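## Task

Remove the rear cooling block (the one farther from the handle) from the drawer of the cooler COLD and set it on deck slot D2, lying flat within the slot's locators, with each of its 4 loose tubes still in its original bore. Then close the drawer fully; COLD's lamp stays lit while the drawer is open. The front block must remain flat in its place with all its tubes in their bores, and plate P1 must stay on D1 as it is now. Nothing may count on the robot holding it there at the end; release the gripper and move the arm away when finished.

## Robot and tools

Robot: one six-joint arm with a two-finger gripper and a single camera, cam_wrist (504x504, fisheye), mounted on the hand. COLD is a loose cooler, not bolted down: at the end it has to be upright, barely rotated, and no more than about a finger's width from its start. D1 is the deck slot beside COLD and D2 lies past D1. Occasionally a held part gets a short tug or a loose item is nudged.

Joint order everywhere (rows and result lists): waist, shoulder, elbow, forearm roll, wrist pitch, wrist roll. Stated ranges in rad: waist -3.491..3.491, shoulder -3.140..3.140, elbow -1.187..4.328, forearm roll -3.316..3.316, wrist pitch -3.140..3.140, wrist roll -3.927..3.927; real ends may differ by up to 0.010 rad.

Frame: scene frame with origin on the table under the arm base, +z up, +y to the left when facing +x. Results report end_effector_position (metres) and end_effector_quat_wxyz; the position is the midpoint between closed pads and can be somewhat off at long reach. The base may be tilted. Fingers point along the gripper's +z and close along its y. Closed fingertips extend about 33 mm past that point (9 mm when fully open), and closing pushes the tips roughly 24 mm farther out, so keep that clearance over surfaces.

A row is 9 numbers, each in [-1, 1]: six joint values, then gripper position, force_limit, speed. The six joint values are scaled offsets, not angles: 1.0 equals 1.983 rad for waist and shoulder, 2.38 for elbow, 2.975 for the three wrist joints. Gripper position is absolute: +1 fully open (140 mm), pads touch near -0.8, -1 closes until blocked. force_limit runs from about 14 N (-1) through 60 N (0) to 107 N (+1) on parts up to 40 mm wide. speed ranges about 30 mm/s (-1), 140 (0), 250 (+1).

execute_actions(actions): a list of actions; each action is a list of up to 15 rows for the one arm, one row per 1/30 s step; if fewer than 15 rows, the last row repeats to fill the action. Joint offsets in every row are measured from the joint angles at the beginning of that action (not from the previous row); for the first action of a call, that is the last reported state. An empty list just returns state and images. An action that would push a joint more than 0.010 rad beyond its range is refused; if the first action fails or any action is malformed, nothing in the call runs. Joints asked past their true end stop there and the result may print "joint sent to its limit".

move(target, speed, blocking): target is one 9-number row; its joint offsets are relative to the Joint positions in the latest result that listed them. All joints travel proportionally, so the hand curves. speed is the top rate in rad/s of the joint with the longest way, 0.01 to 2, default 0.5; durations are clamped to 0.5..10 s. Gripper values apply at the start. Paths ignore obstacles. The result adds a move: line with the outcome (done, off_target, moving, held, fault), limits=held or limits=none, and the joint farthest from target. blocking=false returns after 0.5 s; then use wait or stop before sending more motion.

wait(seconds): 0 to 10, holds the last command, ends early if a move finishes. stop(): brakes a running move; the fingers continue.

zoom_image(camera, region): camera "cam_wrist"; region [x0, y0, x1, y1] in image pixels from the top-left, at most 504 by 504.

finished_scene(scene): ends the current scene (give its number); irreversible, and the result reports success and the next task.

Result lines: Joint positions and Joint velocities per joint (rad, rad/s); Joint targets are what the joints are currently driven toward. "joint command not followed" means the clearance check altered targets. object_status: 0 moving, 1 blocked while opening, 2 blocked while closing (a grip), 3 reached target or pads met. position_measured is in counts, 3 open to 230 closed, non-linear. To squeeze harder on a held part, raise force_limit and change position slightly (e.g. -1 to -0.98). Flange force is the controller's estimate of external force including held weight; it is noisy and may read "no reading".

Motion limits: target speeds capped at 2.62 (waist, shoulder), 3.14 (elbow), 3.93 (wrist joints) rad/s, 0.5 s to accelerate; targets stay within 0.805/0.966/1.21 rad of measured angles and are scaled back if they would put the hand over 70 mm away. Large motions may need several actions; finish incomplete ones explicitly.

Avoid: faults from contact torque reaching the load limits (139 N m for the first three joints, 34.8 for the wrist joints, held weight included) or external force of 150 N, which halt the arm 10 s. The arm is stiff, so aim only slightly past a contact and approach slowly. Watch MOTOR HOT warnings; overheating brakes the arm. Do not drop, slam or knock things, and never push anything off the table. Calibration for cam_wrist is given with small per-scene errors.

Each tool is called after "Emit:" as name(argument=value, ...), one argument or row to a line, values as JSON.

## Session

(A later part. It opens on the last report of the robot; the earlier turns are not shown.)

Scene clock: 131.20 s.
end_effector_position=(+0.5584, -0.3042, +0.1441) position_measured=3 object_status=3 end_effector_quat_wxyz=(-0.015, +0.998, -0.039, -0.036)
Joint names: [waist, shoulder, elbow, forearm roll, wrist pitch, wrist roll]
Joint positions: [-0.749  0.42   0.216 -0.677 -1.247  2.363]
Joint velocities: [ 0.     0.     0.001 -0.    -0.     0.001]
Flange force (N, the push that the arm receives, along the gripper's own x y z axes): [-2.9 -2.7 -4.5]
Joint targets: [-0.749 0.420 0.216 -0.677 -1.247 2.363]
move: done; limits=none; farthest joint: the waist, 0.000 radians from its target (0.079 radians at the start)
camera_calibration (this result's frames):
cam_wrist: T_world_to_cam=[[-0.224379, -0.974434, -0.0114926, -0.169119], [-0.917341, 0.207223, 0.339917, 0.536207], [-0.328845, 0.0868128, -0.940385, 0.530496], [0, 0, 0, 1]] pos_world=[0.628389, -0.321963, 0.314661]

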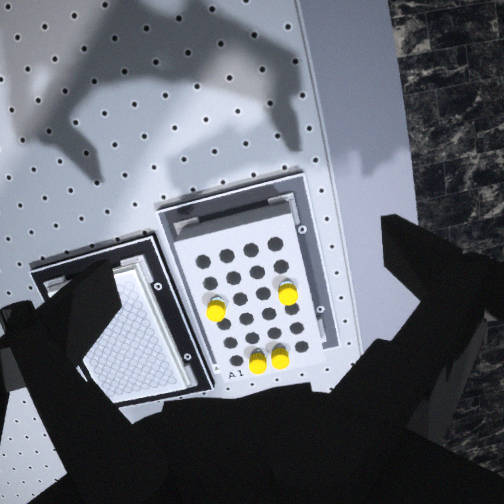

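Emit:
move(
  target=[0.0209,-0.0161,-0.0597,-0.0229,0.0605,0.054,-1,0,1],
  speed=0.25,
)

Emit:
move(
  target=[0.0031,0.004,0,-0.0013,0.0033,0.0007,-1,0,1],
  speed=0.02,
)

Scene clock: 134.77 s.
end_effector_position=(+0.5486, -0.2910, +0.0994) position_measured=233 object_status=3 end_effector_quat_wxyz=(+0.000, +1.000, +0.011, +0.001)
Joint names: [waist, shoulder, elbow, forearm roll, wrist pitch, wrist roll]
Joint positions: [-0.707  0.388  0.074 -0.745 -1.067  2.524]
Joint velocities: [ 0.    -0.001  0.    -0.001  0.001  0.   ]
Flange force (N, the push that the arm receives, along the gripper's own x y z axes): [-0.1 1.4 -4.6]
Joint targets: [-0.707 0.388 0.074 -0.745 -1.067 2.524]
move: done; limits=none; farthest joint: the waist, 0.000 radians from its target (0.041 radians at the start)
camera_calibration (this result's frames):
cam_wrist: T_world_to_cam=[[-0.126274, -0.991985, 0.00456447, -0.219514], [-0.956017, 0.12292, 0.266312, 0.543706], [-0.264739, 0.0292644, -0.963876, 0.434509], [0, 0, 0, 1]] pos_world=[0.607105, -0.297302, 0.275019]

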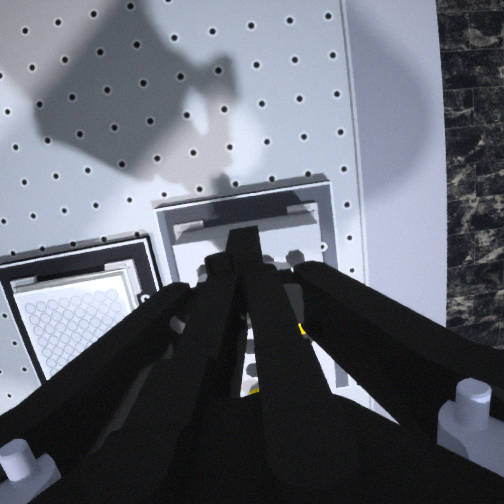

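Scene clock: 135.47 s.
end_effector_position=(+0.5491, -0.2909, +0.0935) position_measured=233 object_status=3 end_effector_quat_wxyz=(-0.000, +1.000, +0.011, +0.001)
Joint names: [waist, shoulder, elbow, forearm roll, wrist pitch, wrist roll]
Joint positions: [-0.701  0.395  0.074 -0.749 -1.057  2.526]
Joint velocities: [ 0.001  0.001 -0.001 -0.001  0.002  0.   ]
Flange force (N, the push that the arm receives, along the gripper's own x y z axes): [-8.3 -13.8 -52.6]
Joint targets: [-0.701 0.396 0.074 -0.749 -1.057 2.526]
move: done; limits=none; farthest joint: the shoulder, 0.001 radians from its target (0.008 radians at the start)
camera_calibration (this result's frames):
cam_wrist: T_world_to_cam=[[-0.125873, -0.992038, 0.00398074, -0.219448], [-0.956313, 0.122405, 0.265486, 0.545812], [-0.26386, 0.0296106, -0.964106, 0.428652], [0, 0, 0, 1]] pos_world=[0.607448, -0.297203, 0.269234]

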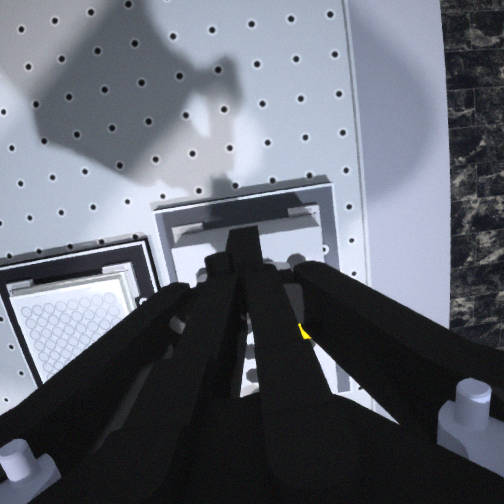

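Emit:
zoom_image(
  camera="cam_wrist",
  region=[150,180,350,280],
)

Region (150, 180, 350, 280) of cam_wrist's 504x504 image, scaled by 2.520, with more detail than that image has.

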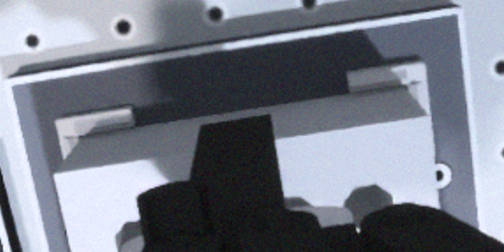

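Emit:
move(
  target=[-0.0047,-0.006,0,0.002,-0.005,-0.001,-1,0,1],
  speed=0.1,
)

Emit:
move(
  target=[-0.0353,-0.0257,-0.0782,-0.0188,0.0212,0.0538,-1,0,1],
  speed=0.2,
)

Emit:
move(
  target=[0.0028,0.0034,0,-0.0012,0.0028,0.0007,-1,0,1],
  speed=0.02,
)

Scene clock: 137.70 s.
end_effector_position=(+0.5483, -0.2911, +0.1027) position_measured=233 object_status=3 end_effector_quat_wxyz=(+0.000, +1.000, +0.011, +0.000)
Joint names: [waist, shoulder, elbow, forearm roll, wrist pitch, wrist roll]
Joint positions: [-0.711  0.383  0.074 -0.743 -1.072  2.523]
Joint velocities: [-0.    -0.001  0.002  0.002 -0.001 -0.   ]
Flange force (N, the push that the arm receives, along the gripper's own x y z axes): [0.4 -0.2 -4.0]
Joint targets: [-0.711 0.383 0.074 -0.743 -1.072 2.523]
move: done; limits=none; farthest joint: the waist, 0.000 radians from its target (0.009 radians at the start)
camera_calibration (this result's frames):
cam_wrist: T_world_to_cam=[[-0.126006, -0.992016, 0.00519606, -0.219921], [-0.955864, 0.122812, 0.266909, 0.542335], [-0.265417, 0.0286655, -0.963708, 0.437836], [0, 0, 0, 1]] pos_world=[0.606896, -0.297321, 0.278334]

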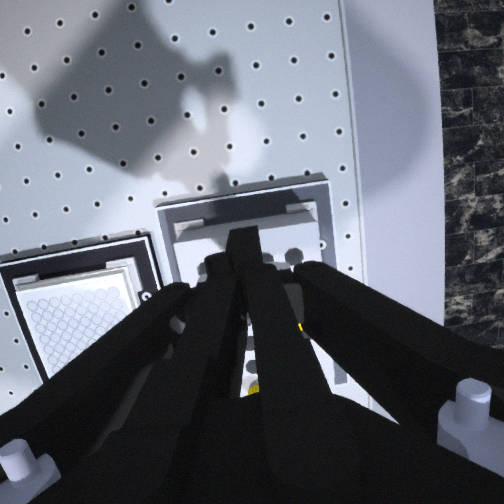

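Scene clock: 139.07 s.
end_effector_position=(+0.4677, -0.2910, +0.0997) position_measured=233 object_status=3 end_effector_quat_wxyz=(+0.005, +1.000, +0.009, +0.003)
Joint names: [waist, shoulder, elbow, forearm roll, wrist pitch, wrist roll]
Joint positions: [-0.781  0.332 -0.112 -0.799 -1.009  2.683]
Joint velocities: [ 0.    -0.001 -0.001 -0.001  0.     0.001]
Flange force (N, the push that the arm receives, along the gripper's own x y z axes): [0.6 -0.8 -4.5]
Joint targets: [-0.781 0.332 -0.112 -0.799 -1.009 2.683]
move: done; limits=none; farthest joint: the waist, 0.000 radians from its target (0.070 radians at the start)
camera_calibration (this result's frames):
cam_wrist: T_world_to_cam=[[-0.128779, -0.991567, 0.0145354, -0.229438], [-0.956939, 0.1281, 0.260494, 0.468787], [-0.26016, 0.0196367, -0.965366, 0.408671], [0, 0, 0, 1]] pos_world=[0.525374, -0.295579, 0.275735]

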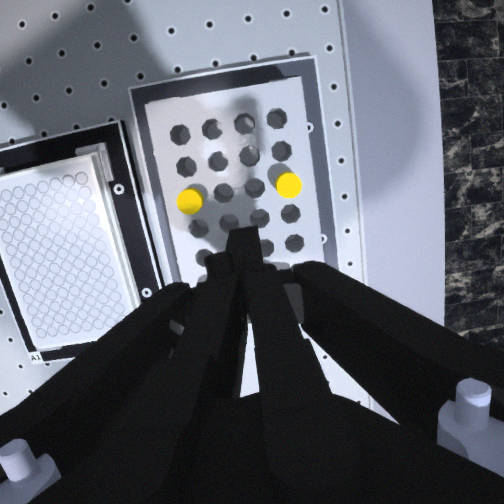

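Scene clock: 139.77 s.
end_effector_position=(+0.4680, -0.2910, +0.0950) position_measured=233 object_status=3 end_effector_quat_wxyz=(+0.005, +1.000, +0.010, +0.003)
Joint names: [waist, shoulder, elbow, forearm roll, wrist pitch, wrist roll]
Joint positions: [-0.775  0.339 -0.112 -0.802 -1.001  2.685]
Joint velocities: [ 0.001  0.001 -0.     0.     0.001 -0.   ]
Flange force (N, the push that the arm receives, along the gripper's own x y z axes): [-2.4 -1.1 -4.5]
Joint targets: [-0.775 0.339 -0.112 -0.803 -1.001 2.685]
move: done; limits=none; farthest joint: the waist, 0.000 radians from its target (0.005 radians at the start)
camera_calibration (this result's frames):
cam_wrist: T_world_to_cam=[[-0.128489, -0.991606, 0.0144196, -0.229422], [-0.957036, 0.127795, 0.260291, 0.470223], [-0.259949, 0.0196445, -0.965423, 0.404065], [0, 0, 0, 1]] pos_world=[0.525578, -0.295525, 0.271007]

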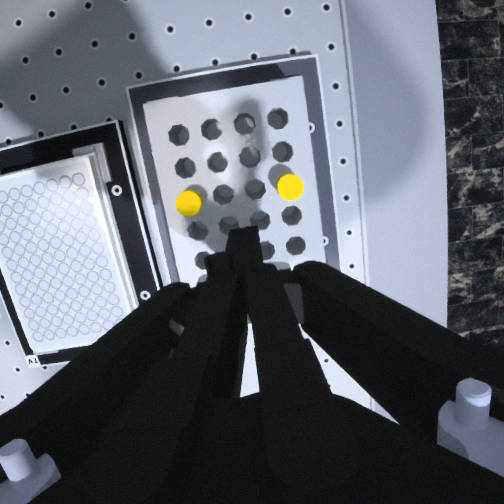

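Emit:
move(
  target=[0.0008,0.001,0,-0.0004,0.0008,0,-1,0,1],
  speed=0.01,
)

Scene clock: 140.83 s.
end_effector_position=(+0.4681, -0.2909, +0.0937) position_measured=233 object_status=3 end_effector_quat_wxyz=(+0.005, +1.000, +0.009, +0.003)
Joint names: [waist, shoulder, elbow, forearm roll, wrist pitch, wrist roll]
Joint positions: [-0.774  0.341 -0.112 -0.804 -0.999  2.685]
Joint velocities: [ 0.     0.001 -0.001 -0.001  0.001 -0.   ]
Flange force (N, the push that the arm receives, along the gripper's own x y z axes): [-3.1 -12.6 -52.7]
Joint targets: [-0.773 0.341 -0.112 -0.804 -0.999 2.685]
move: done; limits=none; farthest joint: the waist, 0.000 radians from its target (0.002 radians at the start)
camera_calibration (this result's frames):
cam_wrist: T_world_to_cam=[[-0.128934, -0.991549, 0.0144013, -0.22913], [-0.957022, 0.128222, 0.260131, 0.470794], [-0.259779, 0.0197572, -0.965466, 0.402815], [0, 0, 0, 1]] pos_world=[0.525661, -0.295519, 0.269735]

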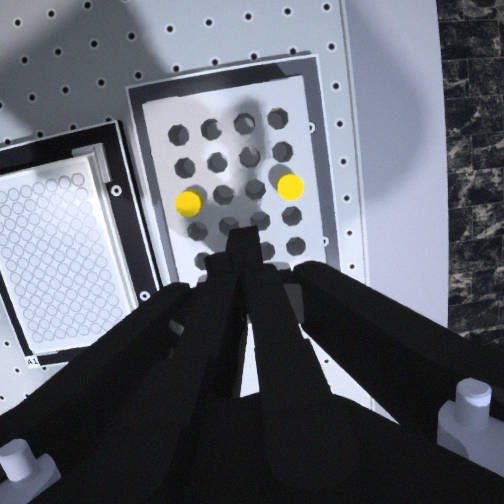

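Emit:
move(
  target=[-0.05,-0.09,0,0.024,-0.07,-0.3,-1,0,0],
  speed=0.8,
)

Emit:
move(
  target=[0.44,-0.36,-0.14,0.15,0.07,-0.5,-0.2,0,0],
  speed=1.3,
)

Emit:
move(
  target=[0.306,-0.07,-0.157,0.162,0.0846,-0.338,-0.2,0,0],
  speed=1,
)

Scene clock: 144.20 s.
end_effector_position=(+0.4645, -0.2653, +0.2020) position_measured=233 object_status=3 end_effector_quat_wxyz=(+0.001, +0.920, -0.393, -0.003)
Joint names: [waist, shoulder, elbow, forearm roll, wrist pitch, wrist roll]
Joint positions: [-0.873  0.162 -0.112 -0.732 -1.207  1.793]
Joint velocities: [-0.    -0.001 -0.001  0.    -0.    -0.001]
Flange force (N, the push that the arm receives, along the gripper's own x y z axes): [0.8 -1.1 -3.2]
Joint targets: [-0.873 0.162 -0.112 -0.732 -1.207 1.793]
move: done; limits=none; farthest joint: the waist, 0.000 radians from its target (0.100 radians at the start)
camera_calibration (this result's frames):
cam_wrist: T_world_to_cam=[[-0.816063, -0.577874, 0.0101716, 0.22401], [-0.554019, 0.787145, 0.271045, 0.421303], [-0.164636, 0.215554, -0.962513, 0.513088], [0, 0, 0, 1]] pos_world=[0.500689, -0.312776, 0.377384]

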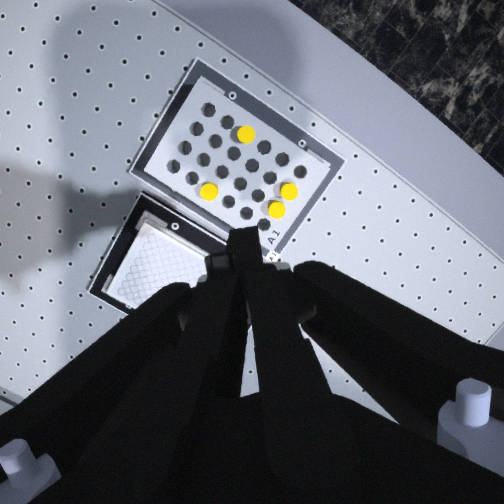

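Scene clock: 146.07 s.
end_effector_position=(+0.5184, +0.0431, +0.2405) position_measured=154 object_status=3 end_effector_quat_wxyz=(+0.001, +0.817, -0.576, +0.032)
Joint names: [waist, shoulder, elbow, forearm roll, wrist pitch, wrist roll]
Joint positions: [-0.    -0.551 -0.445 -0.286 -0.999  0.305]
Joint velocities: [ 0.    -0.    -0.001  0.001 -0.    -0.   ]
Flange force (N, the push that the arm receives, along the gripper's own x y z axes): no reading
Joint targets: [-0.000 -0.552 -0.445 -0.286 -0.999 0.305]
move: done; limits=none; farthest joint: the shoulder, 0.001 radians from its target (0.714 radians at the start)
camera_calibration (this result's frames):
cam_wrist: T_world_to_cam=[[-0.980504, -0.192842, -0.0377297, 0.525999], [-0.196385, 0.955159, 0.221594, 0.0171815], [-0.00669484, 0.224683, -0.974409, 0.413138], [0, 0, 0, 1]] pos_world=[0.521885, -0.00780122, 0.418603]

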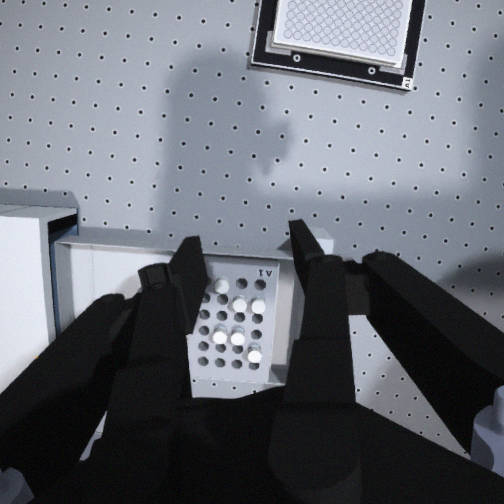

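Scene clock: 147.70 s.
end_effector_position=(+0.4442, +0.1348, +0.1553) position_measured=154 object_status=3 end_effector_quat_wxyz=(-0.000, +0.741, -0.671, +0.016)
Joint names: [waist, shoulder, elbow, forearm roll, wrist pitch, wrist roll]
Joint positions: [ 0.607 -0.69  -0.819  0.196 -0.747 -0.7  ]
Joint velocities: [ 0.001 -0.     0.001 -0.     0.    -0.001]
Flange force (N, the push that the arm receives, along the gripper's own x y z axes): no reading
Joint targets: [0.607 -0.690 -0.819 0.196 -0.747 -0.700]
move: done; limits=none; farthest joint: the waist, 0.000 radians from its target (0.607 radians at the start)
camera_calibration (this result's frames):
cam_wrist: T_world_to_cam=[[-0.998583, 0.0490065, -0.0207673, 0.440496], [0.0423518, 0.967926, 0.247642, -0.177846], [0.0322373, 0.246411, -0.968629, 0.287901], [0, 0, 0, 1]] pos_world=[0.438123, 0.0796124, 0.332059]

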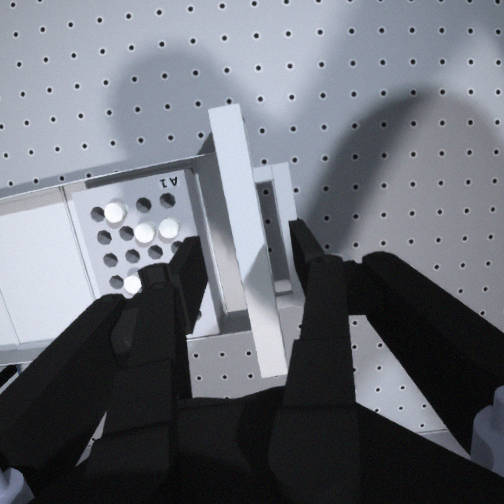

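Emit:
move(
  target=[-0.013,0.0862,-0.002,-0.012,0.0588,0.016,-0.2,0,0],
  speed=0.3,
)

Emit:
move(
  target=[0,0,0,0,0,0,-0.45,-1,-1],
)

Emit:
move(
  target=[-0.0524,0.0676,0.082,-0.044,-0.0165,0.0652,-0.45,-1,-1],
  speed=0.15,
)

Scene clock: 149.63 s.
end_effector_position=(+0.4412, +0.1451, +0.0984) position_measured=154 object_status=3 end_effector_quat_wxyz=(+0.000, +0.747, -0.664, +0.001)
Joint names: [waist, shoulder, elbow, forearm roll, wrist pitch, wrist roll]
Joint positions: [ 0.581 -0.519 -0.824  0.16  -0.572 -0.653]
Joint velocities: [-0.     0.002 -0.004 -0.     0.001  0.001]
Flange force (N, the push that the arm receives, along the gripper's own x y z axes): no reading
Joint targets: [0.581 -0.519 -0.824 0.160 -0.572 -0.653]
move: done; limits=none; farthest joint: the waist, 0.000 radians from its target (0.026 radians at the start)
camera_calibration (this result's frames):
cam_wrist: T_world_to_cam=[[-0.999538, 0.0302338, 0.00324976, 0.436616], [0.0300114, 0.963646, 0.26549, -0.169274], [0.00489515, 0.265465, -0.964108, 0.239227], [0, 0, 0, 1]] pos_world=[0.440323, 0.0864131, 0.274163]

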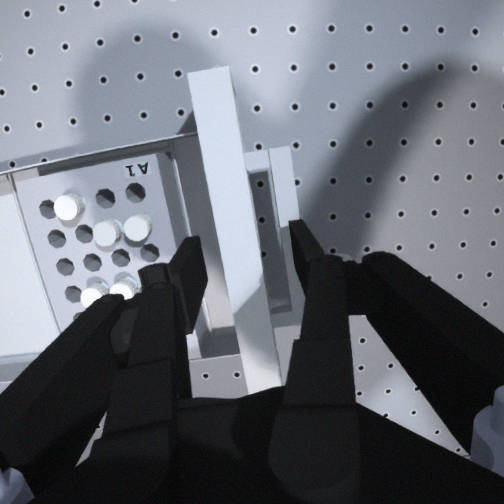

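Scene clock: 150.50 s.
end_effector_position=(+0.4412, +0.1451, +0.0984) position_measured=186 object_status=0 end_effector_quat_wxyz=(+0.000, +0.747, -0.664, +0.001)
Joint names: [waist, shoulder, elbow, forearm roll, wrist pitch, wrist roll]
Joint positions: [ 0.581 -0.519 -0.824  0.16  -0.572 -0.653]
Joint velocities: [ 0.    -0.001 -0.001 -0.    -0.    -0.001]
Flange force (N, the push that the arm receives, along the gripper's own x y z axes): no reading
Joint targets: [0.581 -0.519 -0.824 0.160 -0.572 -0.653]
move: done; limits=none; farthest joint: the waist, 0.000 radians from its target (0.000 radians at the start)
camera_calibration (this result's frames):
cam_wrist: T_world_to_cam=[[-0.999538, 0.0302311, 0.0032638, 0.43661], [0.0300125, 0.963647, 0.265486, -0.169269], [0.0048808, 0.265462, -0.964109, 0.23922], [0, 0, 0, 1]] pos_world=[0.44032, 0.0864125, 0.274148]

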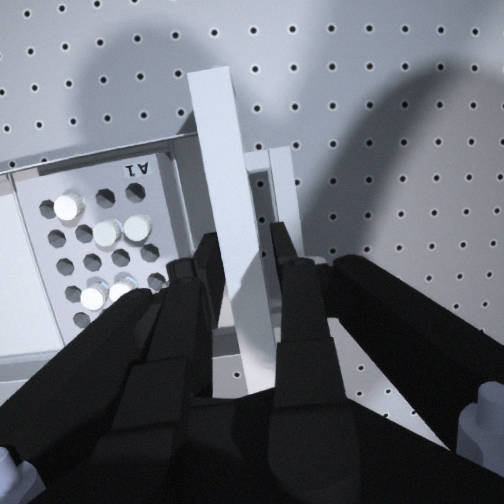

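Scene clock: 152.17 s.
end_effector_position=(+0.4978, +0.1524, +0.0980) position_measured=186 object_status=3 end_effector_quat_wxyz=(-0.001, +0.749, -0.663, +0.000)
Joint names: [waist, shoulder, elbow, forearm roll, wrist pitch, wrist roll]
Joint positions: [ 0.477 -0.385 -0.628  0.029 -0.621 -0.459]
Joint velocities: [-0.     0.001  0.003 -0.    -0.     0.001]
Flange force (N, the push that the arm receives, along the gripper's own x y z axes): [4.5 3.4 -5.4]
Joint targets: [0.477 -0.385 -0.628 0.029 -0.621 -0.459]
move: done; limits=none; farthest joint: the waist, 0.000 radians from its target (0.104 radians at the start)
camera_calibration (this result's frames):
cam_wrist: T_world_to_cam=[[-0.999634, 0.0269085, 0.00272185, 0.493572], [0.0266515, 0.962936, 0.26841, -0.176489], [0.00460155, 0.268385, -0.963301, 0.236213], [0, 0, 0, 1]] pos_world=[0.497008, 0.0932701, 0.273572]

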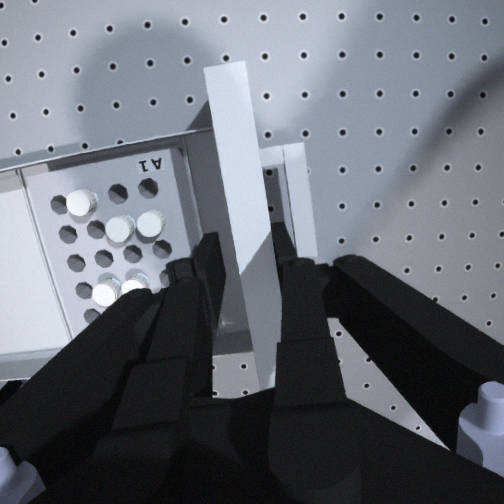

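Emit:
move(
  target=[-0.0464,0.0731,0.0958,-0.0316,-0.0316,0.0484,-0.45,-1,-1],
  speed=0.2,
)

Emit:
move(
  target=[-0.0368,0.0706,0.0966,-0.0225,-0.0313,0.0343,-0.45,-1,-1],
  speed=0.2,
)

Scene clock: 154.17 s.
end_effector_position=(+0.5641, +0.1595, +0.0978) position_measured=186 object_status=3 end_effector_quat_wxyz=(+0.003, +0.749, -0.663, -0.001)
Joint names: [waist, shoulder, elbow, forearm roll, wrist pitch, wrist roll]
Joint positions: [ 0.385 -0.24  -0.401 -0.065 -0.715 -0.315]
Joint velocities: [-0.     0.     0.001 -0.001 -0.     0.001]
Flange force (N, the push that the arm receives, along the gripper's own x y z axes): [-1.3 5.9 -5.8]
Joint targets: [0.385 -0.240 -0.400 -0.065 -0.715 -0.315]
move: done; limits=none; farthest joint: the elbow, 0.001 radians from its target (0.228 radians at the start)
camera_calibration (this result's frames):
cam_wrist: T_world_to_cam=[[-0.999603, 0.0260766, 0.010659, 0.559005], [0.0279652, 0.964177, 0.26378, -0.185455], [-0.00339873, 0.263973, -0.964524, 0.239162], [0, 0, 0, 1]] pos_world=[0.564782, 0.101102, 0.273638]

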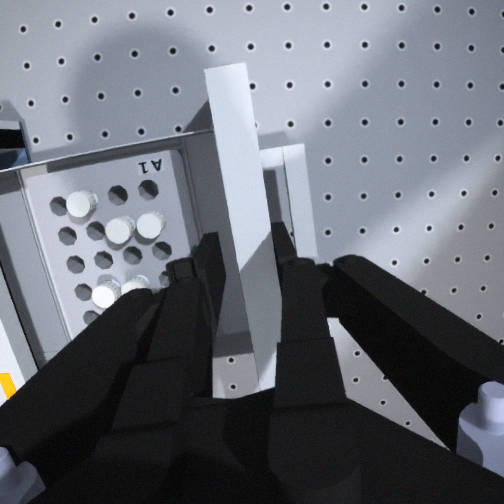

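Scene clock: 155.73 s.
end_effector_position=(+0.6338, +0.1679, +0.0962) position_measured=186 object_status=3 end_effector_quat_wxyz=(+0.001, +0.750, -0.661, -0.003)
Joint names: [waist, shoulder, elbow, forearm roll, wrist pitch, wrist roll]
Joint positions: [ 0.312 -0.101 -0.171 -0.131 -0.808 -0.213]
Joint velocities: [-0.001 -0.001  0.002  0.    -0.     0.   ]
Flange force (N, the push that the arm receives, along the gripper's own x y z axes): [0.0 5.8 -4.0]
Joint targets: [0.312 -0.100 -0.171 -0.131 -0.808 -0.213]
move: done; limits=none; farthest joint: the shoulder, 0.001 radians from its target (0.140 radians at the start)
camera_calibration (this result's frames):
cam_wrist: T_world_to_cam=[[-0.999705, 0.022185, 0.00989455, 0.629233], [0.0240348, 0.962423, 0.27049, -0.192977], [-0.00352191, 0.270648, -0.962672, 0.2344], [0, 0, 0, 1]] pos_world=[0.634511, 0.108326, 0.271623]

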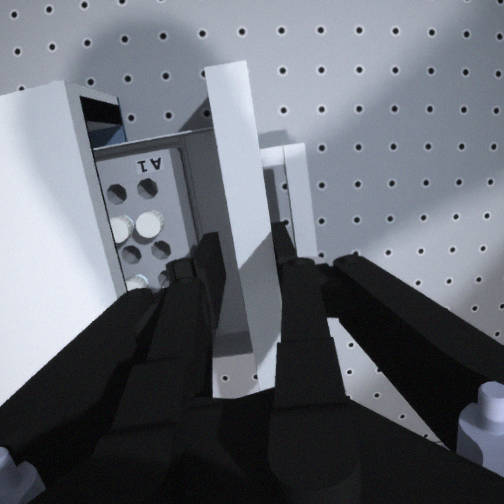

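Emit:
move(
  target=[-0.002,-0.04,0.002,0,-0.028,0,-0.45,0,0],
  speed=0.3,
)

Emit:
move(
  target=[0.02,-0.043,-0.052,0.012,0.015,0.509,-1,0,0],
  speed=1.5,
)

Emit:
move(
  target=[0.002,0.043,-0.005,0,0.03,0,-1,0,0],
  speed=0.2,
)

Emit:
move(
  target=[-0.0295,0.0705,0.099,-0.014,-0.0335,0.0225,-1,0,0],
  speed=0.12,
)

Scene clock: 157.60 s.
end_effector_position=(+0.6298, +0.1707, +0.1397) position_measured=186 object_status=3 end_effector_quat_wxyz=(-0.001, +0.752, -0.659, -0.005)
Joint names: [waist, shoulder, elbow, forearm roll, wrist pitch, wrist roll]
Joint positions: [ 0.308 -0.18  -0.166 -0.131 -0.892 -0.213]
Joint velocities: [ 0.    -0.001 -0.001  0.    -0.001 -0.   ]
Flange force (N, the push that the arm receives, along the gripper's own x y z axes): [1.5 0.4 -3.4]
Joint targets: [0.308 -0.180 -0.166 -0.131 -0.892 -0.213]
move: done; limits=none; farthest joint: the shoulder, 0.001 radians from its target (0.080 radians at the start)
camera_calibration (this result's frames):
cam_wrist: T_world_to_cam=[[-0.999796, 0.0169031, 0.0110484, 0.625547], [0.0192903, 0.961251, 0.274999, -0.204761], [-0.00597197, 0.275156, -0.961381, 0.276126], [0, 0, 0, 1]] pos_world=[0.631018, 0.110275, 0.31486]

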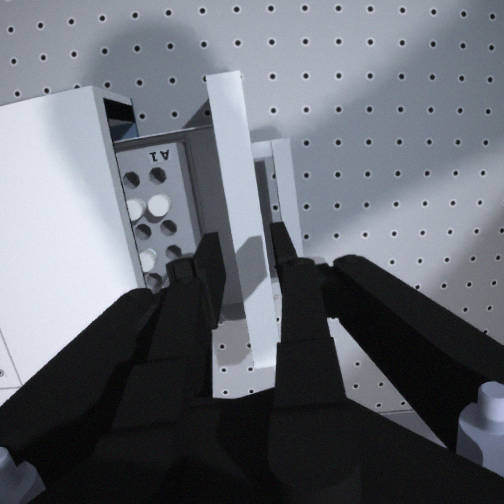

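Scene clock: 159.37 s.
end_effector_position=(+0.5935, +0.1662, +0.1428) position_measured=233 object_status=3 end_effector_quat_wxyz=(-0.002, +0.998, +0.062, -0.001)
Joint names: [waist, shoulder, elbow, forearm roll, wrist pitch, wrist roll]
Joint positions: [ 0.348 -0.265 -0.29  -0.096 -0.847  1.301]
Joint velocities: [ 0.     0.001  0.001 -0.     0.     0.001]
Flange force (N, the push that the arm receives, along the gripper's own x y z axes): [0.0 4.3 -4.9]
Joint targets: [0.348 -0.265 -0.290 -0.096 -0.847 1.302]
move: done; limits=none; farthest joint: the waist, 0.000 radians from its target (0.039 radians at the start)
camera_calibration (this result's frames):
cam_wrist: T_world_to_cam=[[-0.0236164, -0.999721, 0.000653205, 0.18041], [-0.962507, 0.0229139, 0.270288, 0.538697], [-0.270227, 0.00575453, -0.962779, 0.48185], [0, 0, 0, 1]] pos_world=[0.652969, 0.165243, 0.318194]

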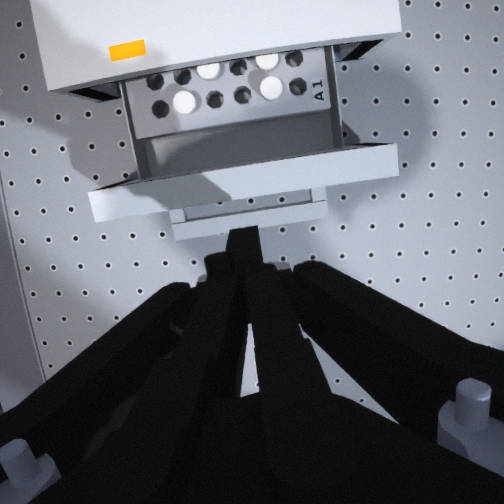

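Scene clock: 160.23 s.
end_effector_position=(+0.5933, +0.1629, +0.0974) position_measured=233 object_status=3 end_effector_quat_wxyz=(+0.001, +0.998, +0.060, -0.004)
Joint names: [waist, shoulder, elbow, forearm roll, wrist pitch, wrist roll]
Joint positions: [ 0.352 -0.18  -0.302 -0.096 -0.758  1.301]
Joint velocities: [ 0.001  0.001 -0.003  0.001  0.001 -0.   ]
Flange force (N, the push that the arm receives, along the gripper's own x y z axes): [-2.2 2.4 -4.9]
Joint targets: [0.352 -0.180 -0.302 -0.096 -0.758 1.301]
move: done; limits=none; farthest joint: the waist, 0.000 radians from its target (0.004 radians at the start)
camera_calibration (this result's frames):
cam_wrist: T_world_to_cam=[[-0.0271195, -0.999604, 0.00747165, 0.178563], [-0.960858, 0.0281284, 0.27561, 0.548552], [-0.275711, 0.000295209, -0.96124, 0.442139], [0, 0, 0, 1]] pos_world=[0.653826, 0.162932, 0.272482]

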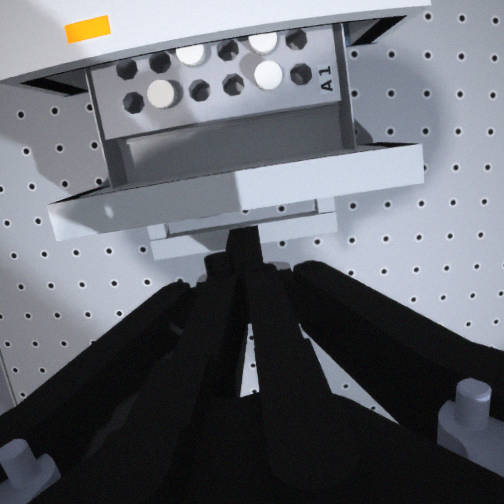

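Scene clock: 162.57 s.
end_effector_position=(+0.6647, +0.1724, +0.0968) position_measured=233 object_status=3 end_effector_quat_wxyz=(+0.000, +0.998, +0.061, -0.003)
Joint names: [waist, shoulder, elbow, forearm roll, wrist pitch, wrist roll]
Joint positions: [ 0.293 -0.04  -0.066 -0.137 -0.857  1.368]
Joint velocities: [ 0.     0.     0.002 -0.001 -0.001  0.001]
Flange force (N, the push that the arm receives, along the gripper's own x y z axes): [-6.8 -0.5 -5.6]
Joint targets: [0.293 -0.040 -0.066 -0.137 -0.857 1.368]
move: done; limits=none; farthest joint: the waist, 0.000 radians from its target (0.058 radians at the start)
camera_calibration (this result's frames):
cam_wrist: T_world_to_cam=[[-0.0257758, -0.999651, 0.005859, 0.189279], [-0.961405, 0.0263948, 0.273869, 0.617862], [-0.273928, 0.00142635, -0.961749, 0.459876], [0, 0, 0, 1]] pos_world=[0.724868, 0.172249, 0.271962]

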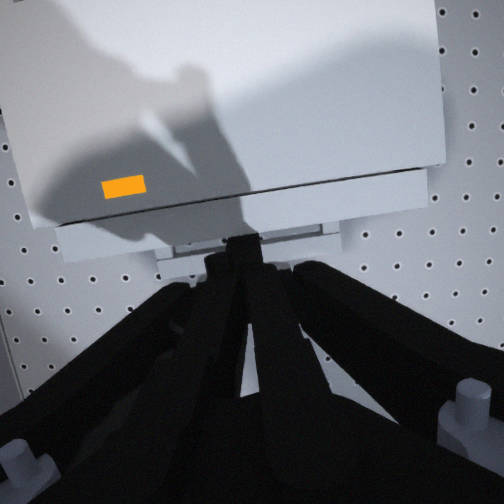

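Emit:
move(
  target=[-0.0015,0.0038,0.0058,-0.0007,-0.002,0.001,-1,0,0],
  speed=0.02,
)

Scene clock: 163.73 s.
end_effector_position=(+0.6687, +0.1730, +0.0969) position_measured=233 object_status=3 end_effector_quat_wxyz=(+0.000, +0.998, +0.061, -0.003)
Joint names: [waist, shoulder, elbow, forearm roll, wrist pitch, wrist roll]
Joint positions: [ 0.29  -0.033 -0.053 -0.139 -0.863  1.371]
Joint velocities: [-0.     0.001  0.002  0.     0.     0.   ]
Flange force (N, the push that the arm receives, along the gripper's own x y z axes): [-21.4 -0.3 -15.7]
Joint targets: [0.290 -0.033 -0.052 -0.139 -0.863 1.371]
move: done; limits=none; farthest joint: the waist, 0.000 radians from its target (0.003 radians at the start)
camera_calibration (this result's frames):
cam_wrist: T_world_to_cam=[[-0.0258459, -0.999651, 0.00540867, 0.190071], [-0.961482, 0.0263393, 0.273602, 0.621749], [-0.273649, 0.00187113, -0.961828, 0.460878], [0, 0, 0, 1]] pos_world=[0.728832, 0.172766, 0.272146]

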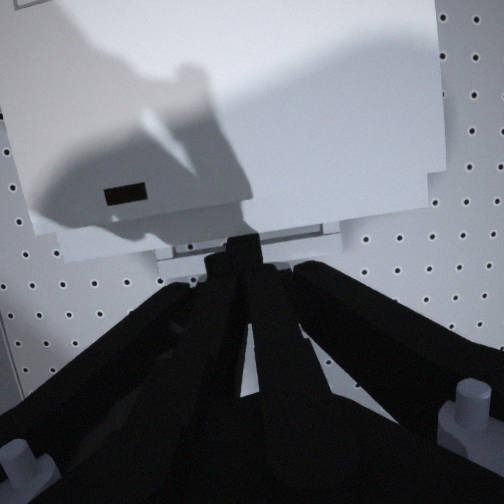

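Emit:
move(
  target=[-0.005,-0.09,-0.01,0,-0.05,0,-1,0,0],
  speed=0.4,
)

Scene clock: 164.90 s.
end_effector_position=(+0.6489, +0.1734, +0.1890) position_measured=233 object_status=3 end_effector_quat_wxyz=(-0.004, +0.998, +0.066, -0.001)
Joint names: [waist, shoulder, elbow, forearm roll, wrist pitch, wrist roll]
Joint positions: [ 0.28  -0.211 -0.076 -0.139 -1.012  1.371]
Joint velocities: [ 0.    -0.001 -0.001  0.001 -0.001  0.   ]
Flange force (N, the push that the arm receives, along the gripper's own x y z axes): [-2.6 2.8 -4.9]
Joint targets: [0.280 -0.211 -0.076 -0.139 -1.012 1.371]
move: done; limits=none; farthest joint: the shoulder, 0.001 radians from its target (0.179 radians at the start)
camera_calibration (this result's frames):
cam_wrist: T_world_to_cam=[[-0.0161318, -0.999866, -0.00266004, 0.184685], [-0.962613, 0.0148112, 0.270476, 0.580796], [-0.2704, 0.00692386, -0.962723, 0.54118], [0, 0, 0, 1]] pos_world=[0.708396, 0.172311, 0.364406]

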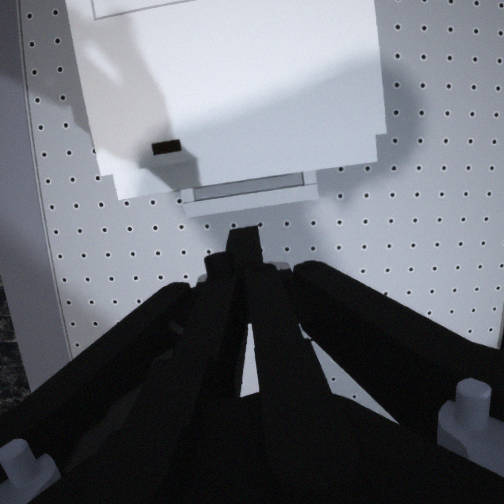

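Emit:
finished_scene(
  scene=1,
)

The scene is finished: the task was done.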